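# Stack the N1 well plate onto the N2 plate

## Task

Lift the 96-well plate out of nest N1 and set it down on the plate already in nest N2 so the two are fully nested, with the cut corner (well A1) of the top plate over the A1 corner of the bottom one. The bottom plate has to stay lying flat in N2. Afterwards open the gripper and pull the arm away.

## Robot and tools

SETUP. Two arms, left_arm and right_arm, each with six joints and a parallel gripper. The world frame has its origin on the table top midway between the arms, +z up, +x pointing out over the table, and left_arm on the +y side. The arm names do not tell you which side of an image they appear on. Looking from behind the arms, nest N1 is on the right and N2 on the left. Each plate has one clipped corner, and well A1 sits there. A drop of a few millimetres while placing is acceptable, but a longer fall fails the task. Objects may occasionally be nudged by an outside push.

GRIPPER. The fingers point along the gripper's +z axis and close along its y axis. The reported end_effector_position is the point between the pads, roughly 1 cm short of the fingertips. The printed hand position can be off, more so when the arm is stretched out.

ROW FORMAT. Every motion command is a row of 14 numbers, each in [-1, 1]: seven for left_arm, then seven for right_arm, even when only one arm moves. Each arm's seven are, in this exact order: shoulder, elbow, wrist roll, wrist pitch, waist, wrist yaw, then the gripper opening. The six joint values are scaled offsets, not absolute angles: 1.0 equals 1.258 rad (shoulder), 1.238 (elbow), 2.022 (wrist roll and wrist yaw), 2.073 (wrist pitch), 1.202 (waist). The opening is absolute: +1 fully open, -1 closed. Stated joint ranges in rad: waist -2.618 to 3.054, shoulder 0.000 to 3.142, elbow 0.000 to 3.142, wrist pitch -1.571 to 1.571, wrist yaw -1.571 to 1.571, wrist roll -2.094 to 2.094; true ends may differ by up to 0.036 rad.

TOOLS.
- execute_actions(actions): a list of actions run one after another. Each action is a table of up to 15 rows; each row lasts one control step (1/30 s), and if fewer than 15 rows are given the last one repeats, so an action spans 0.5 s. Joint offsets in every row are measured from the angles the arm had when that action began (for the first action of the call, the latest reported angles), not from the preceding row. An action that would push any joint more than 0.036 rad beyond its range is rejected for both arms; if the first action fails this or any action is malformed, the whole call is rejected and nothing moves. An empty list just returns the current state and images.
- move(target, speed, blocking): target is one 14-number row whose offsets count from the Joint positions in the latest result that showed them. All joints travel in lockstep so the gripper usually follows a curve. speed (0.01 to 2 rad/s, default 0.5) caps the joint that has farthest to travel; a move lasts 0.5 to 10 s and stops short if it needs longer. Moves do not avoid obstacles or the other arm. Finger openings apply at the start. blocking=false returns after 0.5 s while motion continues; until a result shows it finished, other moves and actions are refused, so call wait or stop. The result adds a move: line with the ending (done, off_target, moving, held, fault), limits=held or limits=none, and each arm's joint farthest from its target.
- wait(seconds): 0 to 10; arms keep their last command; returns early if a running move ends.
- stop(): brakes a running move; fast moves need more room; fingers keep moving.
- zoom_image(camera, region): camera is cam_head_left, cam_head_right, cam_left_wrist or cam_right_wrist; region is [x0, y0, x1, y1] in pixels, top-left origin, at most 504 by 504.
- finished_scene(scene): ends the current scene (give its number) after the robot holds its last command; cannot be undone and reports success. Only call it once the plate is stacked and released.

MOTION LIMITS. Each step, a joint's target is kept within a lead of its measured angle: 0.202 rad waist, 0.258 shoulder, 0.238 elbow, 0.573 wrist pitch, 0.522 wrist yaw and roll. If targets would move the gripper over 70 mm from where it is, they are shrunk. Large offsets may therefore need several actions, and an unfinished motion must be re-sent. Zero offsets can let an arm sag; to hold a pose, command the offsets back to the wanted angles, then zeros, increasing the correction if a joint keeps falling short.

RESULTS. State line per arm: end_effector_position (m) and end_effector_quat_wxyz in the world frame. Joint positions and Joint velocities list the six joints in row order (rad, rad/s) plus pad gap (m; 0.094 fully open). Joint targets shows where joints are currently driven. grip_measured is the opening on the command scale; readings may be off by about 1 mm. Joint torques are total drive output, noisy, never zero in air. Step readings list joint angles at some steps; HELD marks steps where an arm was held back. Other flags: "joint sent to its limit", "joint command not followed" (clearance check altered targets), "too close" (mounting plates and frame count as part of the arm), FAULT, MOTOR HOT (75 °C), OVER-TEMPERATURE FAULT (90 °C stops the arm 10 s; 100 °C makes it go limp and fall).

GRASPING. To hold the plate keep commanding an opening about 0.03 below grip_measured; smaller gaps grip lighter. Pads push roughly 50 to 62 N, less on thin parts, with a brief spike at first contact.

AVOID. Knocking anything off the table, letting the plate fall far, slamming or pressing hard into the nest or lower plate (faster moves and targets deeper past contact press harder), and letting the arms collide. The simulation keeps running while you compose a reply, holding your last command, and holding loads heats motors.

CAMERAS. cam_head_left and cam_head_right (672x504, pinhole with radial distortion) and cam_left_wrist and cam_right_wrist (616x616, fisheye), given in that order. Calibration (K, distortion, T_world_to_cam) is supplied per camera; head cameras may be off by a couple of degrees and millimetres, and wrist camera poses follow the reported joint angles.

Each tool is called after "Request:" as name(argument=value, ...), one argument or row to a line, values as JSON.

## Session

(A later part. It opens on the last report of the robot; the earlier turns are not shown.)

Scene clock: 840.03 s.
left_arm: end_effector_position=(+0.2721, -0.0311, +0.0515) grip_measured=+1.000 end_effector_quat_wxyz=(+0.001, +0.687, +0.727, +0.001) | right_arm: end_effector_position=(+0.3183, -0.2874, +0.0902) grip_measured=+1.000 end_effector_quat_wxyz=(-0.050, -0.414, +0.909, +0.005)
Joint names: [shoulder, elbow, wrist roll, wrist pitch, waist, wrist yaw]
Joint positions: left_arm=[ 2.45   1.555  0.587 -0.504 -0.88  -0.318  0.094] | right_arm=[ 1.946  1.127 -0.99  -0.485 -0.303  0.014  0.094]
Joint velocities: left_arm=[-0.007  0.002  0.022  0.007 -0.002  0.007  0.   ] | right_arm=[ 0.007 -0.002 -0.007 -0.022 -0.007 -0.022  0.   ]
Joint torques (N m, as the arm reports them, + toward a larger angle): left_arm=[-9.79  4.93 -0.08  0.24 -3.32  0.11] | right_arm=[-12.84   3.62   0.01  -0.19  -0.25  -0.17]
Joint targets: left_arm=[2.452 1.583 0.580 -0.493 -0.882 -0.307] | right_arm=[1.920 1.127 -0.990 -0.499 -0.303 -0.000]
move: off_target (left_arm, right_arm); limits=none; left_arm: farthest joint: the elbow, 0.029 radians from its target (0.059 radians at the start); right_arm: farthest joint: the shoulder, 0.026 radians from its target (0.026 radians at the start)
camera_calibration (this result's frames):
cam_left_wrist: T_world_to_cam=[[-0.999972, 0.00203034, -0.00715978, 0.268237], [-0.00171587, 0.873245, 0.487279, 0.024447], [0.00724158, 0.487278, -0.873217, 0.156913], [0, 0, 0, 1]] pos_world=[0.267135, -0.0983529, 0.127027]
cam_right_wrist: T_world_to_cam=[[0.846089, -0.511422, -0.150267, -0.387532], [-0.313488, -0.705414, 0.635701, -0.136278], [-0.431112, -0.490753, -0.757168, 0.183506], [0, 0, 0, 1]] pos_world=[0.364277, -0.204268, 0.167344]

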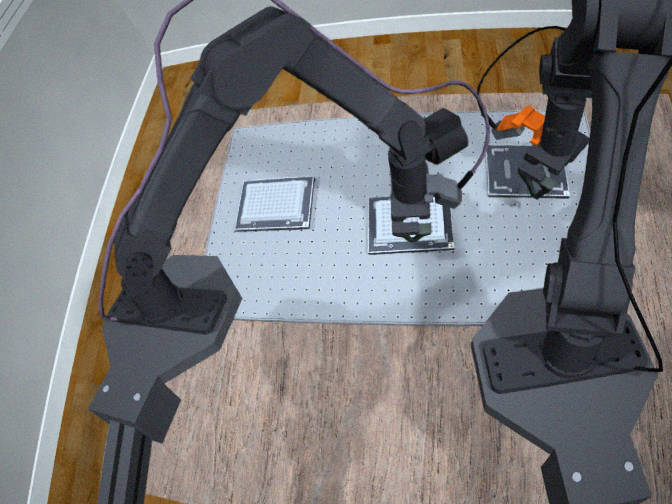

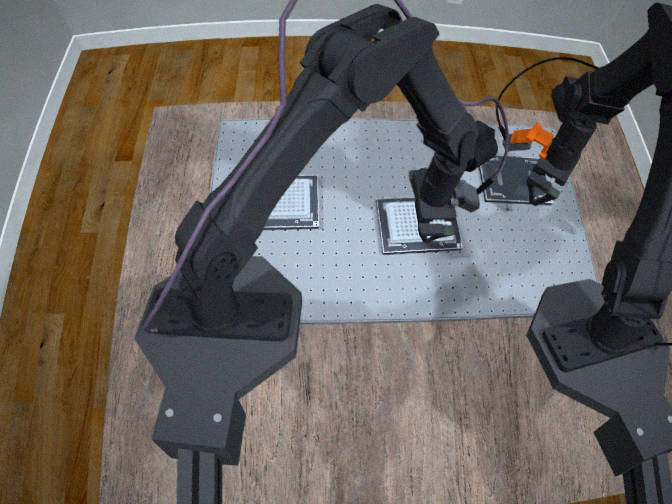

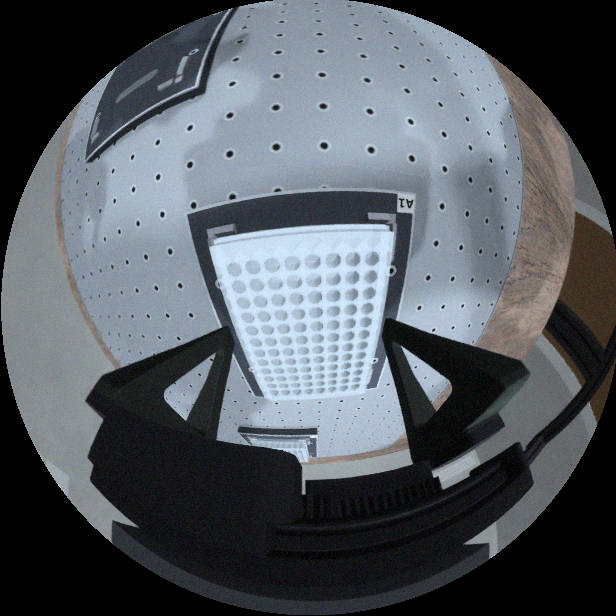

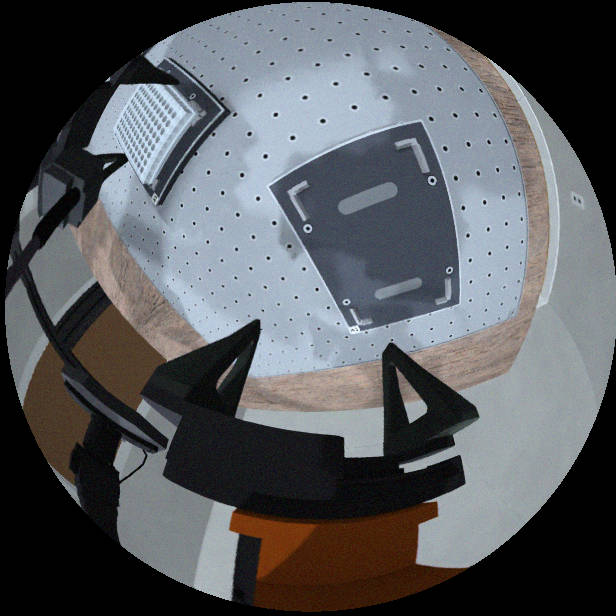

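Request:
execute_actions(
  actions=[
    [[0.0016,0.0226,-0.0035,0.0053,-0.0017,0.0054,0.8,-0.0207,0.0,0.0,-0.007,0.0,-0.0074,1.0],[0.0016,0.0226,-0.0035,0.0053,-0.0017,0.0054,0.8,-0.0207,0.0,0.0,-0.007,0.0,-0.0074,1.0],[0.0016,0.0226,-0.0035,0.0053,-0.0017,0.0054,0.78,-0.0207,0.0,0.0,-0.007,0.0,-0.0074,1.0],[0.0016,0.0226,-0.0035,0.0053,-0.0017,0.0054,0.76,-0.0207,0.0,0.0,-0.007,0.0,-0.0074,1.0],[0.0016,0.0226,-0.0035,0.0053,-0.0017,0.0054,0.745,-0.0207,0.0,0.0,-0.007,0.0,-0.0074,1.0],[0.0016,0.0226,-0.0035,0.0053,-0.0017,0.0054,0.73,-0.0207,0.0,0.0,-0.007,0.0,-0.0074,1.0],[0.0016,0.0226,-0.0035,0.0053,-0.0017,0.0054,0.72,-0.0207,0.0,0.0,-0.007,0.0,-0.0074,1.0],[0.0016,0.0226,-0.0035,0.0053,-0.0017,0.0054,0.71,-0.0207,0.0,0.0,-0.007,0.0,-0.0074,1.0],[0.0016,0.0226,-0.0035,0.0053,-0.0017,0.0054,0.70,-0.0207,0.0,0.0,-0.007,0.0,-0.0074,1.0],[0.0016,0.0226,-0.0035,0.0053,-0.0017,0.0054,0.69,-0.0207,0.0,0.0,-0.007,0.0,-0.0074,1.0]],
  ],
)

Scene clock: 853.40 s.
left_arm: end_effector_position=(+0.2708, -0.0316, +0.0515) grip_measured=+0.710 end_effector_quat_wxyz=(-0.001, +0.687, +0.727, -0.003) | right_arm: end_effector_position=(+0.3183, -0.2874, +0.0902) grip_measured=+1.000 end_effector_quat_wxyz=(-0.050, -0.414, +0.909, +0.005)
Joint names: [shoulder, elbow, wrist roll, wrist pitch, waist, wrist yaw]
Joint positions: left_arm=[ 2.45   1.555  0.587 -0.506 -0.88  -0.31   0.08 ] | right_arm=[ 1.946  1.127 -0.99  -0.485 -0.303  0.014  0.094]
Joint velocities: left_arm=[ 0.002 -0.007 -0.11   0.066 -0.022  0.037  0.001] | right_arm=[-0.007 -0.017 -0.037  0.037  0.002  0.051  0.   ]
Joint torques (N m, as the arm reports them, + toward a larger angle): left_arm=[-9.74  4.91 -0.05  0.25 -3.33  0.04] | right_arm=[-12.82   3.65   0.01  -0.19  -0.27  -0.18]
Joint targets: left_arm=[2.452 1.583 0.580 -0.493 -0.882 -0.307] | right_arm=[1.920 1.127 -0.990 -0.499 -0.303 -0.001]
Step readings (joint positions):
0: left_arm=[2.450 1.555 0.587 -0.504 -0.880 -0.318] | right_arm=[1.946 1.127 -0.990 -0.485 -0.303 0.014]
1: left_arm=[2.450 1.555 0.587 -0.504 -0.880 -0.318] | right_arm=[1.946 1.127 -0.990 -0.485 -0.303 0.014]
2: left_arm=[2.450 1.555 0.587 -0.504 -0.880 -0.317] | right_arm=[1.946 1.127 -0.990 -0.485 -0.303 0.014]
4: left_arm=[2.450 1.555 0.587 -0.505 -0.880 -0.312] | right_arm=[1.946 1.127 -0.990 -0.485 -0.303 0.014]
8: left_arm=[2.450 1.555 0.587 -0.506 -0.880 -0.310] | right_arm=[1.946 1.127 -0.990 -0.485 -0.303 0.014]
15: Joint positions above
camera_calibration (this result's frames):
cam_left_wrist: T_world_to_cam=[[-0.999998, 0.00211724, 0.0001131, 0.266511], [0.00190737, 0.875014, 0.484093, 0.024174], [0.000925978, 0.484093, -0.875016, 0.158902], [0, 0, 0, 1]] pos_world=[0.266317, -0.0986403, 0.12731]
cam_right_wrist: T_world_to_cam=[[0.84608, -0.511394, -0.150416, -0.387481], [-0.313545, -0.705643, 0.63542, -0.136247], [-0.43109, -0.490453, -0.757375, 0.183639], [0, 0, 0, 1]] pos_world=[0.364285, -0.204231, 0.167374]

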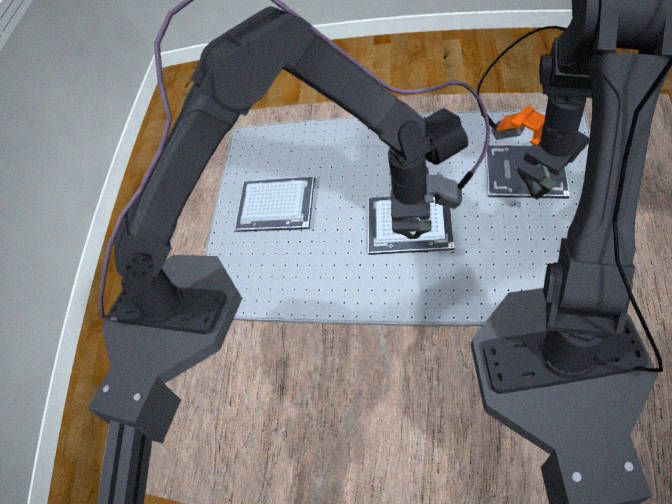

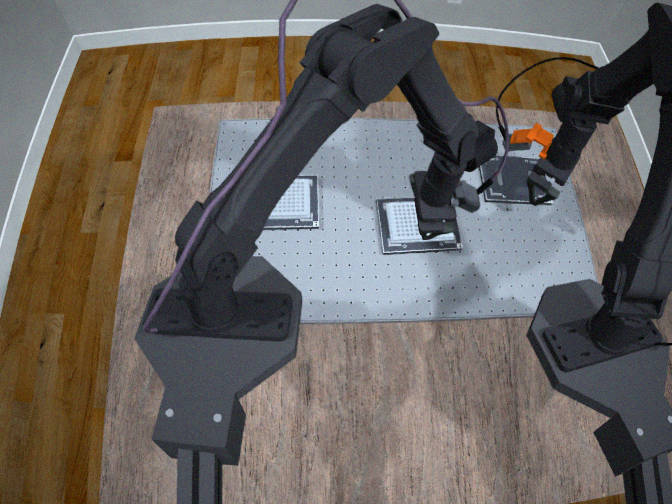

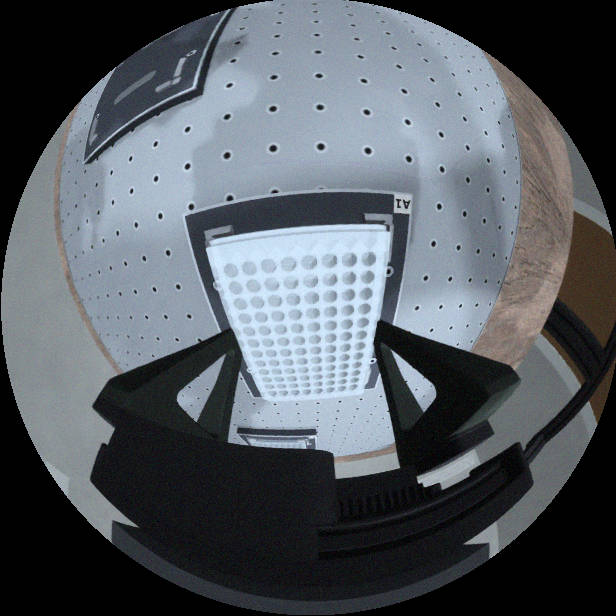

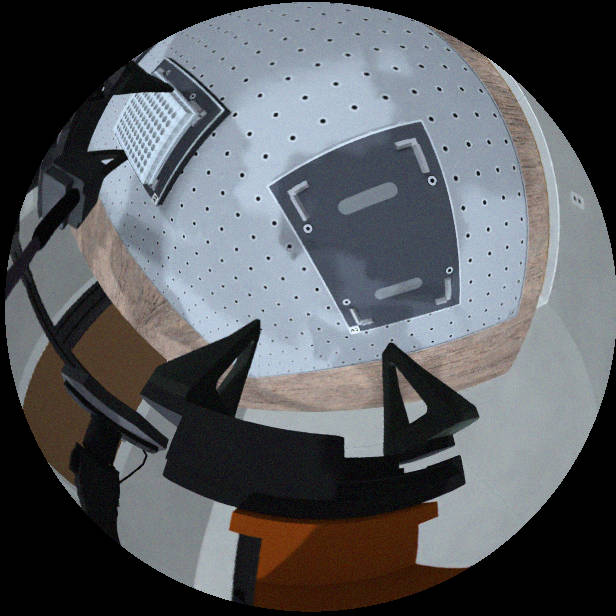

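Request:
execute_actions(
  actions=[
    [[0.0016,0.0226,-0.0035,0.0063,-0.0017,0.0015,0.68,-0.0207,0.0,0.0,-0.007,0.0,-0.0074,1.0],[0.0016,0.0226,-0.0035,0.0063,-0.0017,0.0015,0.68,-0.0207,0.0,0.0,-0.007,0.0,-0.0074,1.0],[0.0016,0.0226,-0.0035,0.0063,-0.0017,0.0015,0.68,-0.0207,0.0,0.0,-0.007,0.0,-0.0074,1.0],[0.0016,0.0226,-0.0035,0.0063,-0.0017,0.0015,0.68,-0.0207,0.0,0.0,-0.007,0.0,-0.0074,1.0],[-0.0037,0.0226,-0.0035,0.0031,-0.0017,0.0015,0.68,-0.0207,0.0,0.0,-0.007,0.0,-0.0074,1.0],[-0.0089,0.0226,-0.0035,-0.0001,-0.0033,0.0015,0.68,-0.0207,0.0,0.0,-0.007,0.0,-0.0074,1.0],[-0.0142,0.0226,-0.0035,-0.0033,-0.005,0.0015,0.68,-0.0207,0.0,0.0,-0.007,0.0,-0.0074,1.0],[-0.0194,0.0226,-0.0035,-0.0065,-0.0067,0.0015,0.68,-0.0207,0.0,0.0,-0.007,0.0,-0.0074,1.0],[-0.0246,0.0226,-0.0035,-0.0097,-0.0083,0.0015,0.68,-0.0207,0.0,0.0,-0.007,0.0,-0.0074,1.0],[-0.0299,0.0226,-0.0035,-0.0128,-0.01,0.0015,0.68,-0.0207,0.0,0.0,-0.007,0.0,-0.0074,1.0],[-0.0351,0.0226,-0.0035,-0.016,-0.0116,0.0015,0.68,-0.0207,0.0,0.0,-0.007,0.0,-0.0074,1.0],[-0.0404,0.0226,-0.0035,-0.0192,-0.0133,0.0015,0.68,-0.0207,0.0,0.0,-0.007,0.0,-0.0074,1.0],[-0.0456,0.0226,-0.0035,-0.0224,-0.015,0.0015,0.68,-0.0207,0.0,0.0,-0.007,0.0,-0.0074,1.0],[-0.0509,0.0226,-0.0035,-0.0256,-0.0166,0.0015,0.68,-0.0207,0.0,0.0,-0.007,0.0,-0.0074,1.0],[-0.0561,0.0226,-0.0035,-0.0288,-0.0183,0.0015,0.68,-0.0207,0.0,0.0,-0.007,0.0,-0.0074,1.0]],
    [[-0.036,0.02,-0.0035,-0.0145,-0.012,0.0,0.68,-0.0207,0.0,0.0,-0.007,0.0,-0.0074,1.0],[-0.042,0.02,-0.0035,-0.018,-0.0135,0.0,0.68,-0.0207,0.0,0.0,-0.007,0.0,-0.0074,1.0],[-0.048,0.02,-0.0035,-0.0215,-0.015,0.0,0.68,-0.0207,0.0,0.0,-0.007,0.0,-0.0074,1.0],[-0.054,0.02,-0.0035,-0.025,-0.0165,0.0,0.68,-0.0207,0.0,0.0,-0.007,0.0,-0.0074,1.0],[-0.06,0.02,-0.0035,-0.0285,-0.018,0.0,0.68,-0.0207,0.0,0.0,-0.007,0.0,-0.0074,1.0],[-0.066,0.02,-0.01,-0.032,-0.0195,0.0,0.68,-0.0207,0.0,0.0,-0.007,0.0,-0.0074,1.0],[-0.072,0.02,-0.02,-0.0355,-0.021,0.0,0.68,-0.0207,0.0,0.0,-0.007,0.0,-0.0074,1.0],[-0.078,0.02,-0.032,-0.039,-0.0225,0.0,0.68,-0.0207,0.0,0.0,-0.007,0.0,-0.0074,1.0],[-0.084,0.02,-0.046,-0.0425,-0.024,0.0,0.68,-0.0207,0.0,0.0,-0.007,0.0,-0.0074,1.0],[-0.09,0.02,-0.062,-0.046,-0.024,0.0,0.68,-0.0207,0.0,0.0,-0.007,0.0,-0.0074,1.0],[-0.095,0.02,-0.08,-0.049,-0.024,0.0,0.68,-0.0207,0.0,0.0,-0.007,0.0,-0.0074,1.0],[-0.1,0.02,-0.098,-0.052,-0.024,0.0,0.68,-0.0207,0.0,0.0,-0.007,0.0,-0.0074,1.0],[-0.104,0.02,-0.116,-0.054,-0.024,0.0,0.68,-0.0207,0.0,0.0,-0.007,0.0,-0.0074,1.0],[-0.108,0.02,-0.134,-0.056,-0.024,0.0,0.68,-0.0207,0.0,0.0,-0.007,0.0,-0.0074,1.0],[-0.111,0.02,-0.152,-0.058,-0.024,0.0,0.68,-0.0207,0.0,0.0,-0.007,0.0,-0.0074,1.0]],
  ],
)

Scene clock: 898.53 s.
left_arm: end_effector_position=(+0.2837, -0.0305, +0.1016) grip_measured=+0.710 end_effector_quat_wxyz=(+0.006, +0.625, +0.781, -0.006) | right_arm: end_effector_position=(+0.3184, -0.2872, +0.0901) grip_measured=+1.000 end_effector_quat_wxyz=(-0.050, -0.414, +0.909, +0.005)
Joint names: [shoulder, elbow, wrist roll, wrist pitch, waist, wrist yaw]
Joint positions: left_arm=[ 2.323  1.555  0.415 -0.621 -0.891 -0.31   0.08 ] | right_arm=[ 1.946  1.127 -0.99  -0.485 -0.303  0.013  0.094]
Joint velocities: left_arm=[-0.168  0.012 -0.857 -0.227 -0.012 -0.022  0.001] | right_arm=[-0.012  0.007 -0.007 -0.051 -0.007 -0.022  0.   ]
Joint torques (N m, as the arm reports them, + toward a larger angle): left_arm=[-11.62   5.14  -0.02   0.07  -4.32   0.01] | right_arm=[-12.82   3.65   0.01  -0.2   -0.28  -0.19]
Joint targets: left_arm=[2.288 1.580 0.279 -0.654 -0.909 -0.310] | right_arm=[1.920 1.127 -0.990 -0.499 -0.303 -0.001]
Step readings (joint positions; steps 1 to 15: 1st action; 16 to 30: 2nd action):
0: left_arm=[2.450 1.555 0.587 -0.506 -0.880 -0.310] | right_arm=[1.946 1.127 -0.990 -0.485 -0.303 0.014]
1: left_arm=[2.450 1.555 0.587 -0.506 -0.880 -0.310] | right_arm=[1.946 1.127 -0.990 -0.485 -0.303 0.014]
2: left_arm=[2.450 1.555 0.586 -0.506 -0.880 -0.310] | right_arm=[1.946 1.127 -0.990 -0.485 -0.303 0.014]
4: left_arm=[2.450 1.555 0.586 -0.506 -0.880 -0.310] | right_arm=[1.946 1.127 -0.990 -0.485 -0.303 0.014]
8: left_arm=[2.450 1.555 0.586 -0.506 -0.880 -0.310] | right_arm=[1.946 1.127 -0.990 -0.485 -0.303 0.014]
15: left_arm=[2.427 1.555 0.586 -0.534 -0.880 -0.310] | right_arm=[1.946 1.127 -0.990 -0.485 -0.303 0.014]
16: left_arm=[2.420 1.555 0.586 -0.539 -0.880 -0.310] | right_arm=[1.946 1.127 -0.990 -0.485 -0.303 0.014]
17: left_arm=[2.414 1.555 0.586 -0.542 -0.880 -0.310] | right_arm=[1.946 1.127 -0.990 -0.485 -0.303 0.014]
19: left_arm=[2.400 1.555 0.586 -0.551 -0.880 -0.310] | right_arm=[1.946 1.127 -0.990 -0.485 -0.303 0.014]
23: left_arm=[2.373 1.555 0.571 -0.577 -0.882 -0.310] | right_arm=[1.946 1.127 -0.990 -0.485 -0.303 0.014]
30: Joint positions above
camera_calibration (this result's frames):
cam_left_wrist: T_world_to_cam=[[-0.98671, -0.162437, -0.00410712, 0.27112], [-0.145034, 0.869033, 0.473019, 0.041588], [-0.0732668, 0.467328, -0.881043, 0.223347], [0, 0, 0, 1]] pos_world=[0.289912, -0.0964776, 0.17822]
cam_right_wrist: T_world_to_cam=[[0.84606, -0.511339, -0.150714, -0.387379], [-0.313659, -0.706099, 0.634856, -0.136187], [-0.431045, -0.489853, -0.757789, 0.183903], [0, 0, 0, 1]] pos_world=[0.3643, -0.204158, 0.167435]

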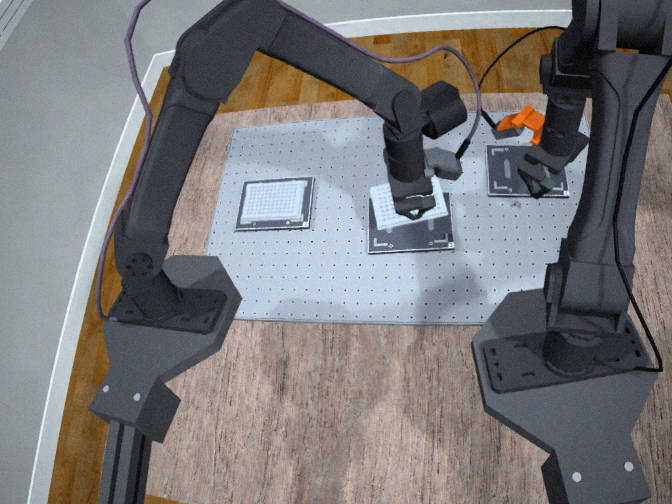

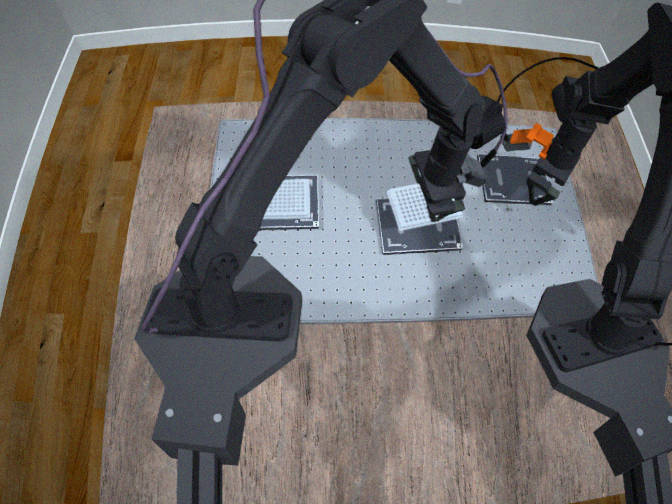

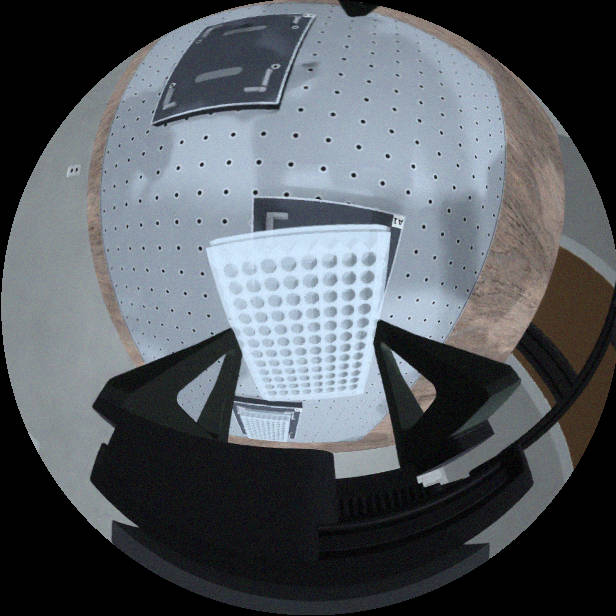

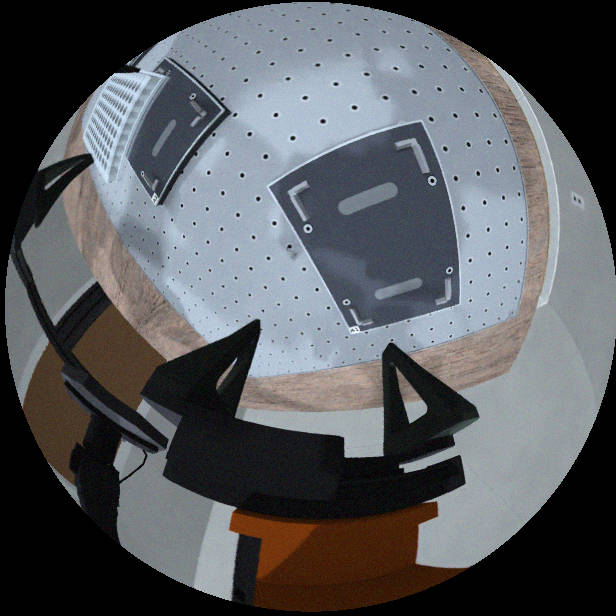

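Request:
execute_actions(
  actions=[],
)

Scene clock: 911.77 s.
left_arm: end_effector_position=(+0.2832, -0.0273, +0.1062) grip_measured=+0.710 end_effector_quat_wxyz=(-0.000, +0.575, +0.818, -0.004) | right_arm: end_effector_position=(+0.3184, -0.2872, +0.0901) grip_measured=+1.000 end_effector_quat_wxyz=(-0.050, -0.414, +0.909, +0.005)
Joint names: [shoulder, elbow, wrist roll, wrist pitch, waist, wrist yaw]
Joint positions: left_arm=[ 2.311  1.555  0.286 -0.645 -0.891 -0.31   0.08 ] | right_arm=[ 1.946  1.127 -0.99  -0.485 -0.303  0.013  0.094]
Joint velocities: left_arm=[ 0.012  0.017 -0.037  0.037  0.007  0.007  0.   ] | right_arm=[-0.007 -0.002  0.007 -0.007 -0.002  0.007  0.   ]
Joint torques (N m, as the arm reports them, + toward a larger angle): left_arm=[-11.4    5.14  -0.06   0.05  -4.27   0.02] | right_arm=[-12.84   3.65   0.01  -0.2   -0.27  -0.17]
Joint targets: left_arm=[2.288 1.580 0.279 -0.654 -0.909 -0.310] | right_arm=[1.920 1.127 -0.990 -0.499 -0.303 -0.001]
camera_calibration (this result's frames):
cam_left_wrist: T_world_to_cam=[[-0.958847, -0.283916, 0.00189451, 0.259295], [-0.247749, 0.839925, 0.482853, 0.0637993], [-0.138681, 0.462513, -0.875699, 0.243588], [0, 0, 0, 1]] pos_world=[0.298211, -0.0926313, 0.182013]
cam_right_wrist: T_world_to_cam=[[0.84606, -0.511339, -0.150714, -0.387379], [-0.313659, -0.706099, 0.634856, -0.136187], [-0.431045, -0.489853, -0.757789, 0.183903], [0, 0, 0, 1]] pos_world=[0.3643, -0.204158, 0.167435]

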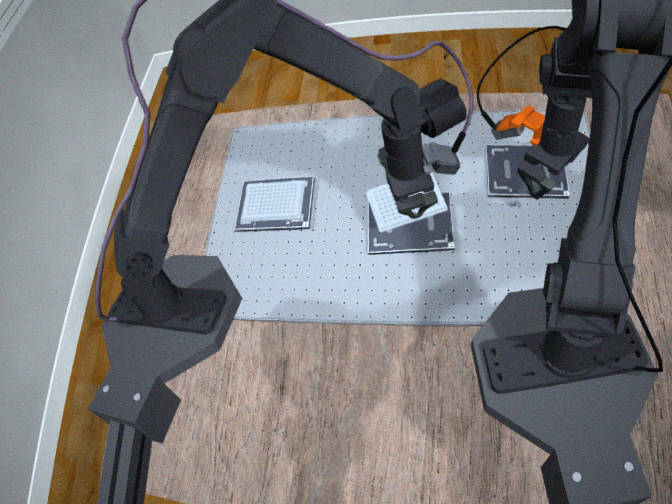

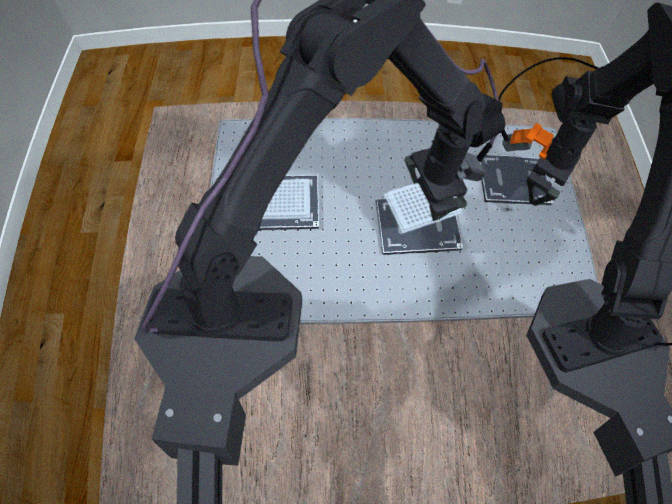

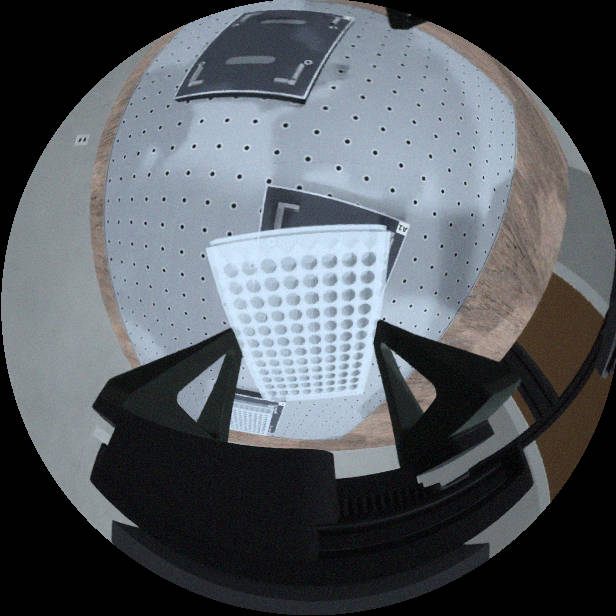

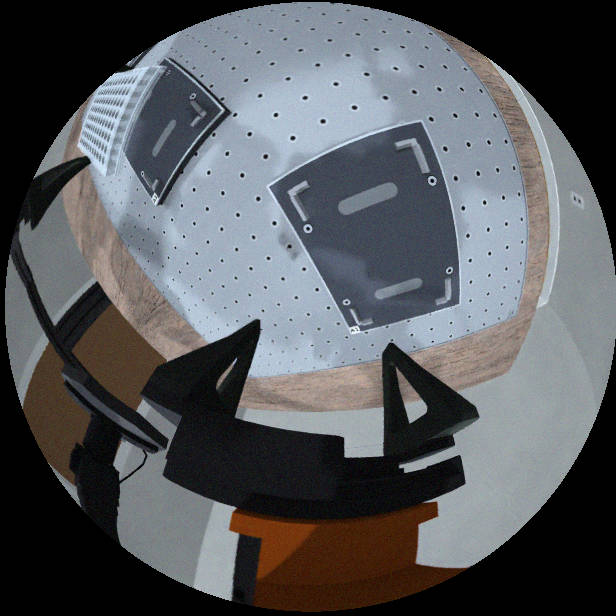

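Request:
move(
  target=[-0.442,-0.5945,-1.0,0.176,0.6115,0.0964,0.68,-0.0207,0,0,-0.0068,0,-0.0069,1.0],
  speed=0.8,
)

Scene clock: 931.97 s.
left_arm: end_effector_position=(+0.3274, +0.2584, +0.1047) grip_measured=+0.710 end_effector_quat_wxyz=(+0.003, +0.687, -0.726, +0.006) | right_arm: end_effector_position=(+0.3184, -0.2872, +0.0901) grip_measured=+1.000 end_effector_quat_wxyz=(-0.050, -0.414, +0.909, +0.005)
Joint names: [shoulder, elbow, wrist roll, wrist pitch, waist, wrist yaw]
Joint positions: left_arm=[ 1.781  0.836 -1.728 -0.284 -0.159 -0.117  0.08 ] | right_arm=[ 1.946  1.127 -0.99  -0.485 -0.303  0.013  0.094]
Joint velocities: left_arm=[ 0.002 -0.022 -0.066  0.007 -0.022 -0.066 -0.001] | right_arm=[-0.017  0.002 -0.037 -0.022  0.007  0.037  0.   ]
Joint torques (N m, as the arm reports them, + toward a larger angle): left_arm=[-8.65  1.3  -0.07  0.18 -0.61  0.04] | right_arm=[-12.82   3.63   0.01  -0.2   -0.29  -0.16]
Joint targets: left_arm=[1.755 0.819 -1.736 -0.280 -0.156 -0.115] | right_arm=[1.920 1.127 -0.990 -0.499 -0.303 -0.001]
move: off_target (left_arm, right_arm); limits=none; left_arm: farthest joint: the shoulder, 0.026 radians from its target (0.556 radians at the start); right_arm: farthest joint: the shoulder, 0.026 radians from its target (0.026 radians at the start)
camera_calibration (this result's frames):
cam_left_wrist: T_world_to_cam=[[0.993567, -0.113249, -0.000294878, -0.300332], [-0.0980575, -0.861587, 0.498048, 0.224567], [-0.0566573, -0.494815, -0.867149, 0.335973], [0, 0, 0, 1]] pos_world=[0.339456, 0.325716, 0.179405]
cam_right_wrist: T_world_to_cam=[[0.84606, -0.511339, -0.150714, -0.387379], [-0.313659, -0.706099, 0.634856, -0.136187], [-0.431045, -0.489853, -0.757789, 0.183903], [0, 0, 0, 1]] pos_world=[0.3643, -0.204158, 0.167435]

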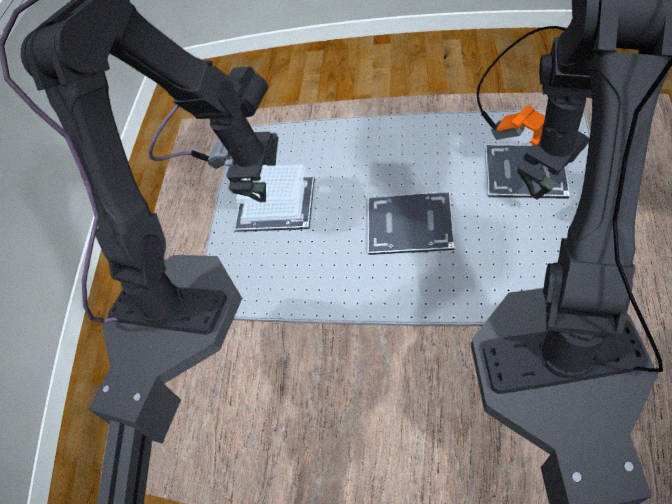

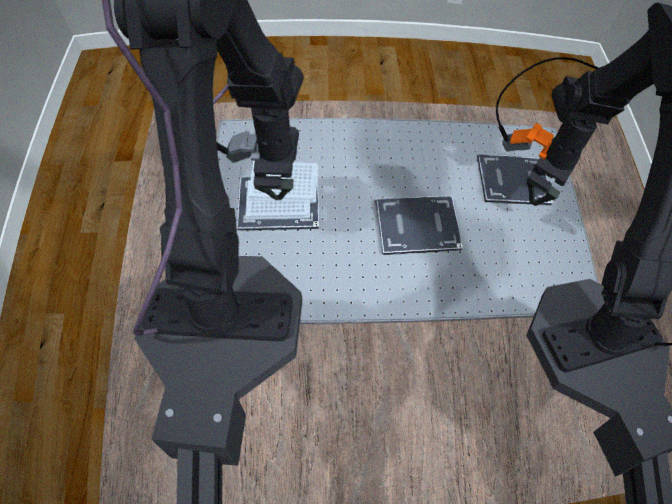

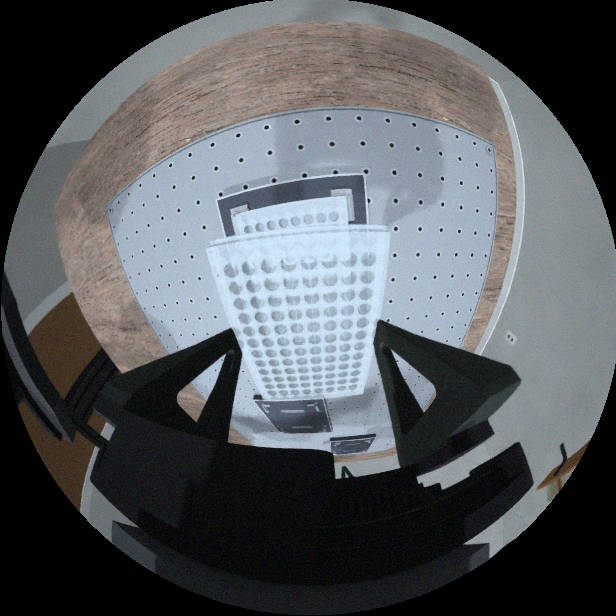

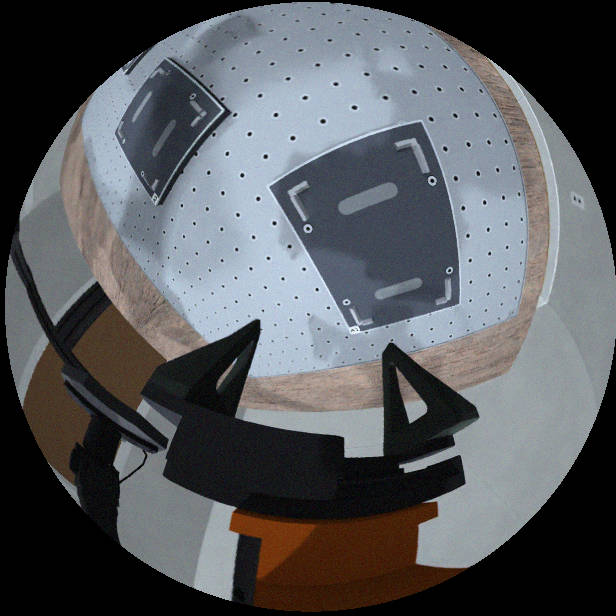

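Request:
wait(
  seconds=0,
)

Scene clock: 933.27 s.
left_arm: end_effector_position=(+0.3274, +0.2583, +0.1047) grip_measured=+0.710 end_effector_quat_wxyz=(+0.003, +0.688, -0.726, +0.006) | right_arm: end_effector_position=(+0.3184, -0.2872, +0.0901) grip_measured=+1.000 end_effector_quat_wxyz=(-0.050, -0.414, +0.909, +0.005)
Joint names: [shoulder, elbow, wrist roll, wrist pitch, waist, wrist yaw]
Joint positions: left_arm=[ 1.781  0.836 -1.728 -0.284 -0.159 -0.116  0.08 ] | right_arm=[ 1.946  1.127 -0.99  -0.485 -0.303  0.013  0.094]
Joint velocities: left_arm=[ 0.007 -0.017  0.037 -0.007  0.007 -0.081 -0.   ] | right_arm=[-0.012 -0.002  0.007  0.022 -0.012 -0.066  0.   ]
Joint torques (N m, as the arm reports them, + toward a larger angle): left_arm=[-8.65  1.31 -0.06  0.19 -0.61  0.03] | right_arm=[-12.81   3.61   0.01  -0.2   -0.26  -0.17]
Joint targets: left_arm=[1.755 0.819 -1.736 -0.280 -0.156 -0.115] | right_arm=[1.920 1.127 -0.990 -0.499 -0.303 -0.001]
camera_calibration (this result's frames):
cam_left_wrist: T_world_to_cam=[[0.993609, -0.112872, -0.000337125, -0.300433], [-0.0976885, -0.861438, 0.498379, 0.224314], [-0.0565434, -0.495161, -0.866959, 0.335972], [0, 0, 0, 1]] pos_world=[0.339423, 0.325682, 0.179379]
cam_right_wrist: T_world_to_cam=[[0.84606, -0.511339, -0.150714, -0.387379], [-0.313659, -0.706099, 0.634856, -0.136187], [-0.431045, -0.489853, -0.757789, 0.183903], [0, 0, 0, 1]] pos_world=[0.3643, -0.204158, 0.167435]

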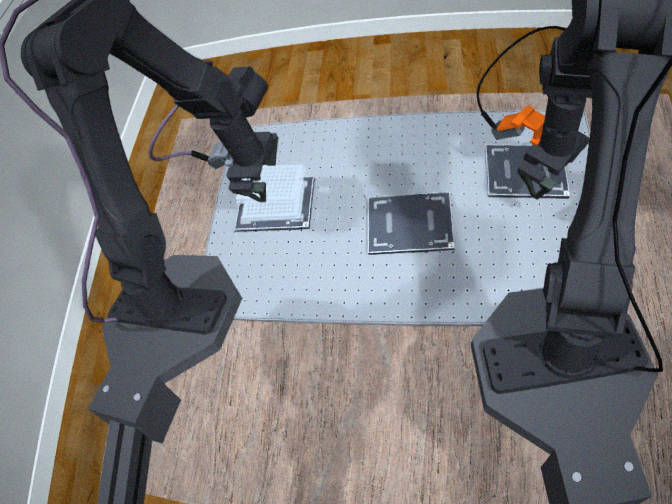

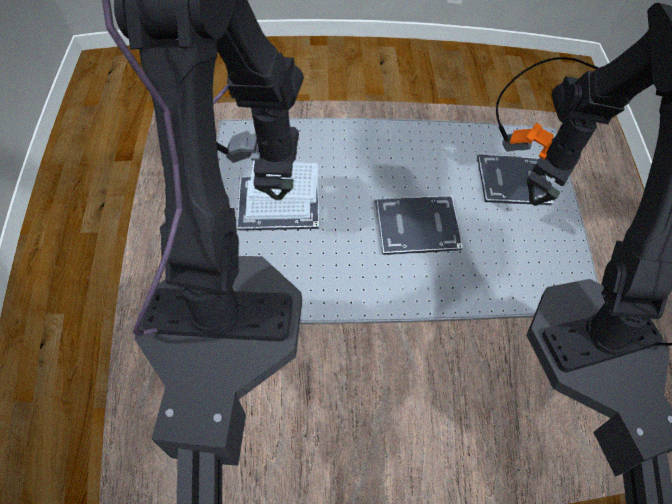

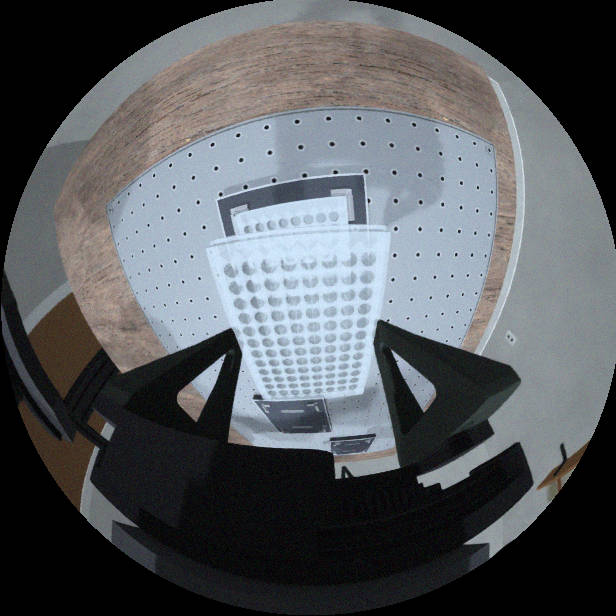

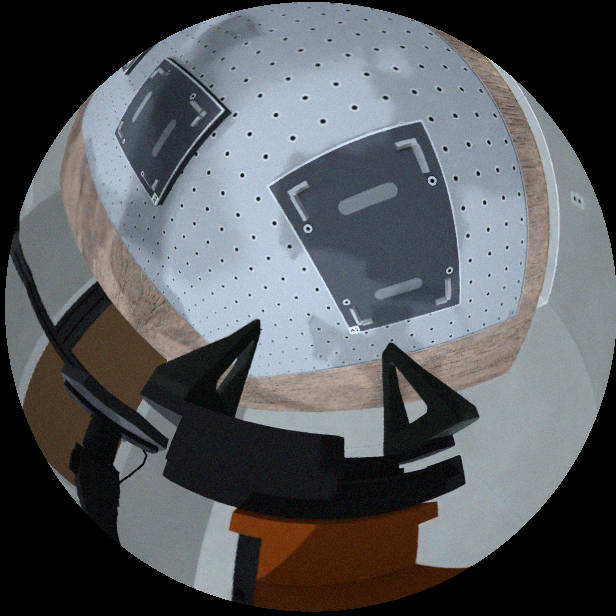

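Request:
execute_actions(
  actions=[
    [[-0.0207,-0.0137,-0.005,0.0019,0.0025,0.0005,0.68,-0.0207,0,0,-0.0068,0,-0.0069,1.0],[-0.0207,-0.0137,-0.01,0.0019,0.0025,0.0005,0.68,-0.0207,0,0,-0.0068,0,-0.0069,1.0],[-0.0207,-0.0137,-0.015,0.0019,0.0025,0.0005,0.68,-0.0207,0,0,-0.0068,0,-0.0069,1.0],[-0.0207,-0.0137,-0.02,0.0019,0.0025,0.0005,0.68,-0.0207,0,0,-0.0068,0,-0.0069,1.0],[-0.0207,-0.0137,-0.025,0.0019,0.0025,0.0005,0.68,-0.0207,0,0,-0.0068,0,-0.0069,1.0],[-0.0207,-0.0137,-0.03,0.0019,0.0025,0.0005,0.68,-0.0207,0,0,-0.0068,0,-0.0069,1.0],[-0.0207,-0.0137,-0.035,0.0019,0.0025,0.0005,0.68,-0.0207,0,0,-0.0068,0,-0.0069,1.0],[-0.0207,-0.0137,-0.04,0.0019,0.0025,0.0005,0.68,-0.0207,0,0,-0.0068,0,-0.0069,1.0],[-0.0207,-0.0137,-0.045,0.0019,0.0025,0.0005,0.68,-0.0207,0,0,-0.0068,0,-0.0069,1.0]],
  ],
)

Request:
wait(
  seconds=0.3,
)

Scene clock: 942.93 s.
left_arm: end_effector_position=(+0.3274, +0.2583, +0.1047) grip_measured=+0.710 end_effector_quat_wxyz=(+0.003, +0.714, -0.700, +0.006) | right_arm: end_effector_position=(+0.3184, -0.2872, +0.0901) grip_measured=+1.000 end_effector_quat_wxyz=(-0.050, -0.414, +0.909, +0.005)
Joint names: [shoulder, elbow, wrist roll, wrist pitch, waist, wrist yaw]
Joint positions: left_arm=[ 1.781  0.836 -1.802 -0.284 -0.159 -0.116  0.08 ] | right_arm=[ 1.946  1.127 -0.99  -0.485 -0.303  0.013  0.094]
Joint velocities: left_arm=[-0.012  0.002 -0.007 -0.022  0.007  0.007 -0.   ] | right_arm=[-0.002  0.012 -0.007  0.037  0.017 -0.051  0.   ]
Joint torques (N m, as the arm reports them, + toward a larger angle): left_arm=[-8.71  1.27 -0.05  0.19 -0.62  0.02] | right_arm=[-12.81   3.63   0.01  -0.2   -0.23  -0.17]
Joint targets: left_arm=[1.755 0.819 -1.819 -0.281 -0.156 -0.115] | right_arm=[1.920 1.127 -0.990 -0.499 -0.303 -0.001]
Step readings (joint positions):
0: left_arm=[1.781 0.836 -1.728 -0.284 -0.159 -0.116] | right_arm=[1.946 1.127 -0.990 -0.485 -0.303 0.013]
1: left_arm=[1.781 0.836 -1.729 -0.284 -0.159 -0.116] | right_arm=[1.946 1.127 -0.990 -0.485 -0.303 0.013]
2: left_arm=[1.781 0.836 -1.730 -0.284 -0.159 -0.116] | right_arm=[1.946 1.127 -0.990 -0.485 -0.303 0.013]
4: left_arm=[1.781 0.836 -1.739 -0.284 -0.159 -0.116] | right_arm=[1.946 1.127 -0.990 -0.485 -0.303 0.013]
8: left_arm=[1.781 0.836 -1.767 -0.284 -0.159 -0.116] | right_arm=[1.946 1.127 -0.990 -0.485 -0.303 0.013]
15: Joint positions above
camera_calibration (this result's frames):
cam_left_wrist: T_world_to_cam=[[0.999234, -0.0391036, -0.001269, -0.321234], [-0.0332627, -0.866161, 0.498657, 0.204412], [-0.0205984, -0.498233, -0.866799, 0.32498], [0, 0, 0, 1]] pos_world=[0.334482, 0.326408, 0.179353]
cam_right_wrist: T_world_to_cam=[[0.84606, -0.511339, -0.150714, -0.387379], [-0.313659, -0.706099, 0.634856, -0.136187], [-0.431045, -0.489853, -0.757789, 0.183903], [0, 0, 0, 1]] pos_world=[0.3643, -0.204158, 0.167435]

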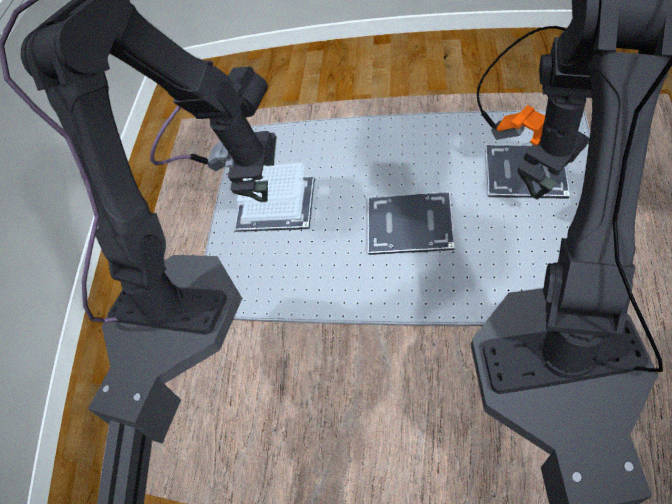

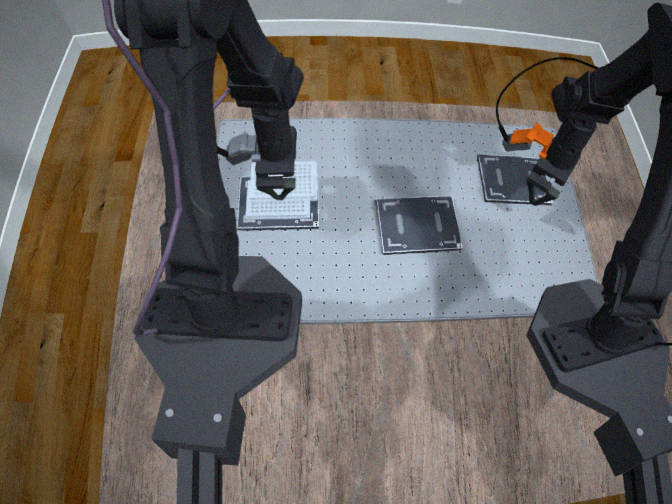

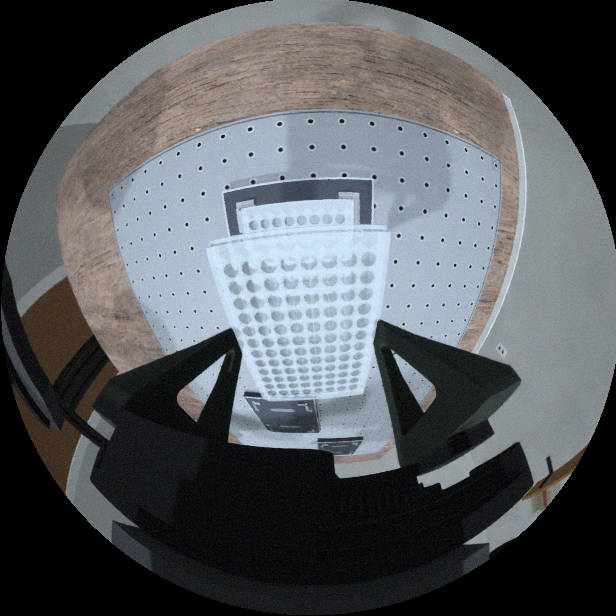

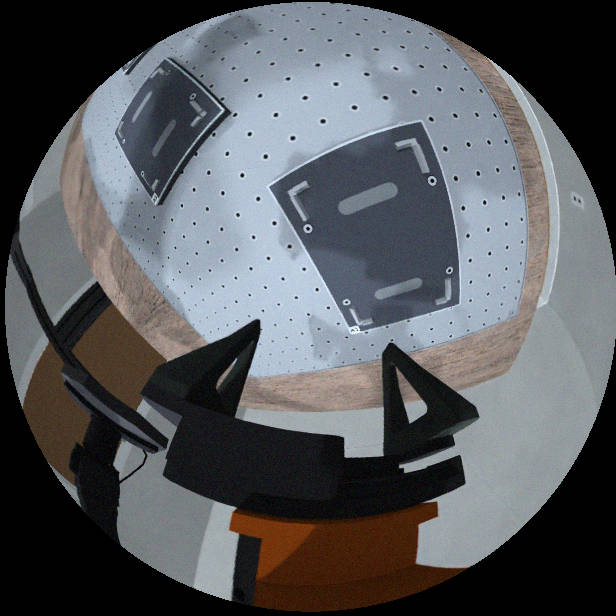

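Scene clock: 943.23 s.
left_arm: end_effector_position=(+0.3275, +0.2583, +0.1047) grip_measured=+0.710 end_effector_quat_wxyz=(+0.003, +0.717, -0.697, +0.006) | right_arm: end_effector_position=(+0.3184, -0.2872, +0.0901) grip_measured=+1.000 end_effector_quat_wxyz=(-0.050, -0.414, +0.909, +0.005)
Joint names: [shoulder, elbow, wrist roll, wrist pitch, waist, wrist yaw]
Joint positions: left_arm=[ 1.781  0.836 -1.811 -0.284 -0.159 -0.116  0.08 ] | right_arm=[ 1.946  1.127 -0.99  -0.485 -0.303  0.013  0.094]
Joint velocities: left_arm=[ 0.007 -0.007  0.037  0.037  0.007 -0.022 -0.001] | right_arm=[-0.007  0.002 -0.007 -0.007 -0.027 -0.051  0.   ]
Joint torques (N m, as the arm reports them, + toward a larger angle): left_arm=[-8.7   1.26 -0.08  0.19 -0.64  0.03] | right_arm=[-12.82   3.65   0.01  -0.19  -0.27  -0.17]
Joint targets: left_arm=[1.755 0.819 -1.819 -0.280 -0.156 -0.115] | right_arm=[1.920 1.127 -0.990 -0.499 -0.303 -0.001]
wait: 0.30 s; no rest
camera_calibration (this result's frames):
cam_left_wrist: T_world_to_cam=[[0.999529, -0.0306684, -0.00100403, -0.323631], [-0.0260813, -0.866357, 0.498744, 0.202087], [-0.0161655, -0.498483, -0.866749, 0.32358], [0, 0, 0, 1]] pos_world=[0.33398, 0.326453, 0.179348]
cam_right_wrist: T_world_to_cam=[[0.84606, -0.511339, -0.150714, -0.387379], [-0.313659, -0.706099, 0.634856, -0.136187], [-0.431045, -0.489853, -0.757789, 0.183903], [0, 0, 0, 1]] pos_world=[0.3643, -0.204158, 0.167435]

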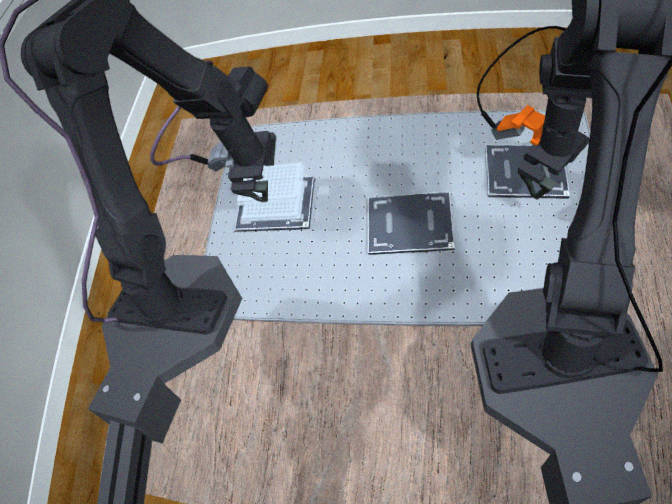

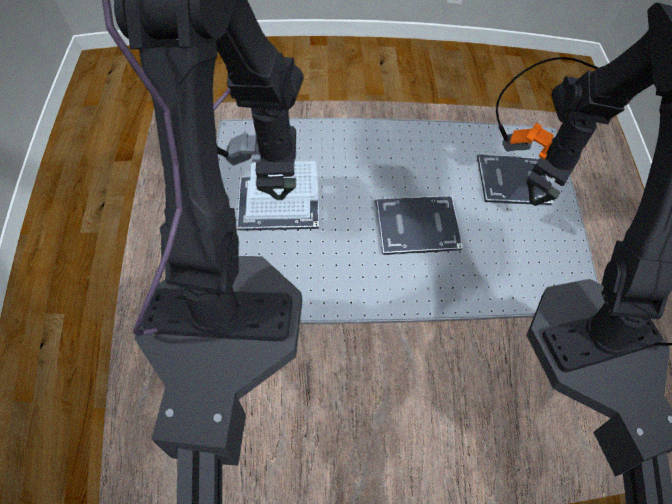

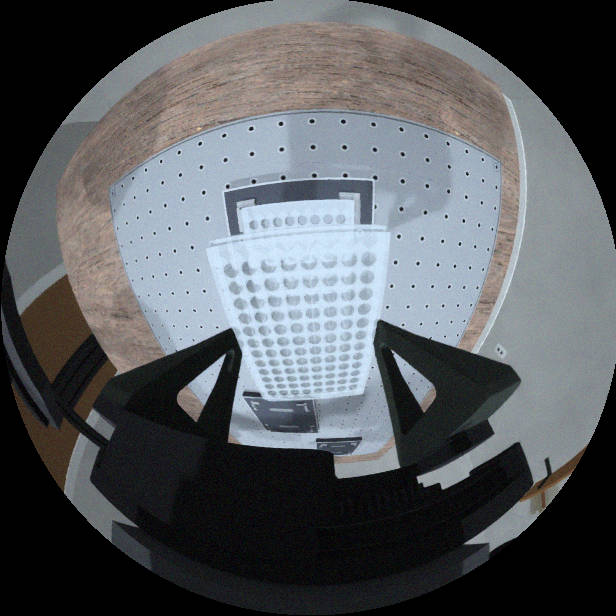

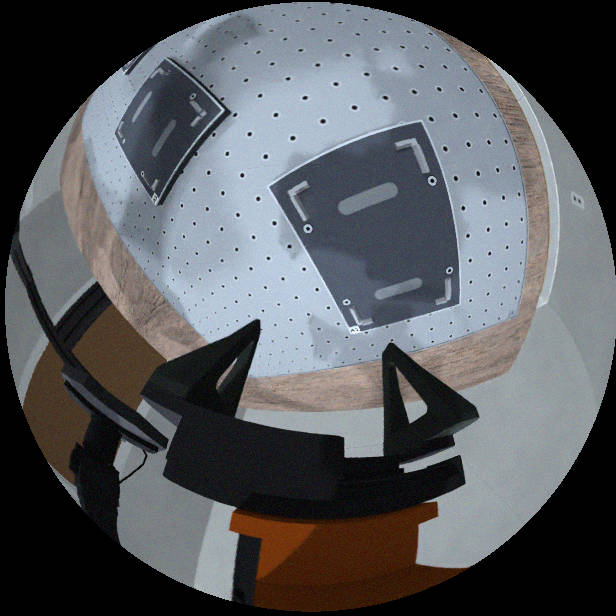

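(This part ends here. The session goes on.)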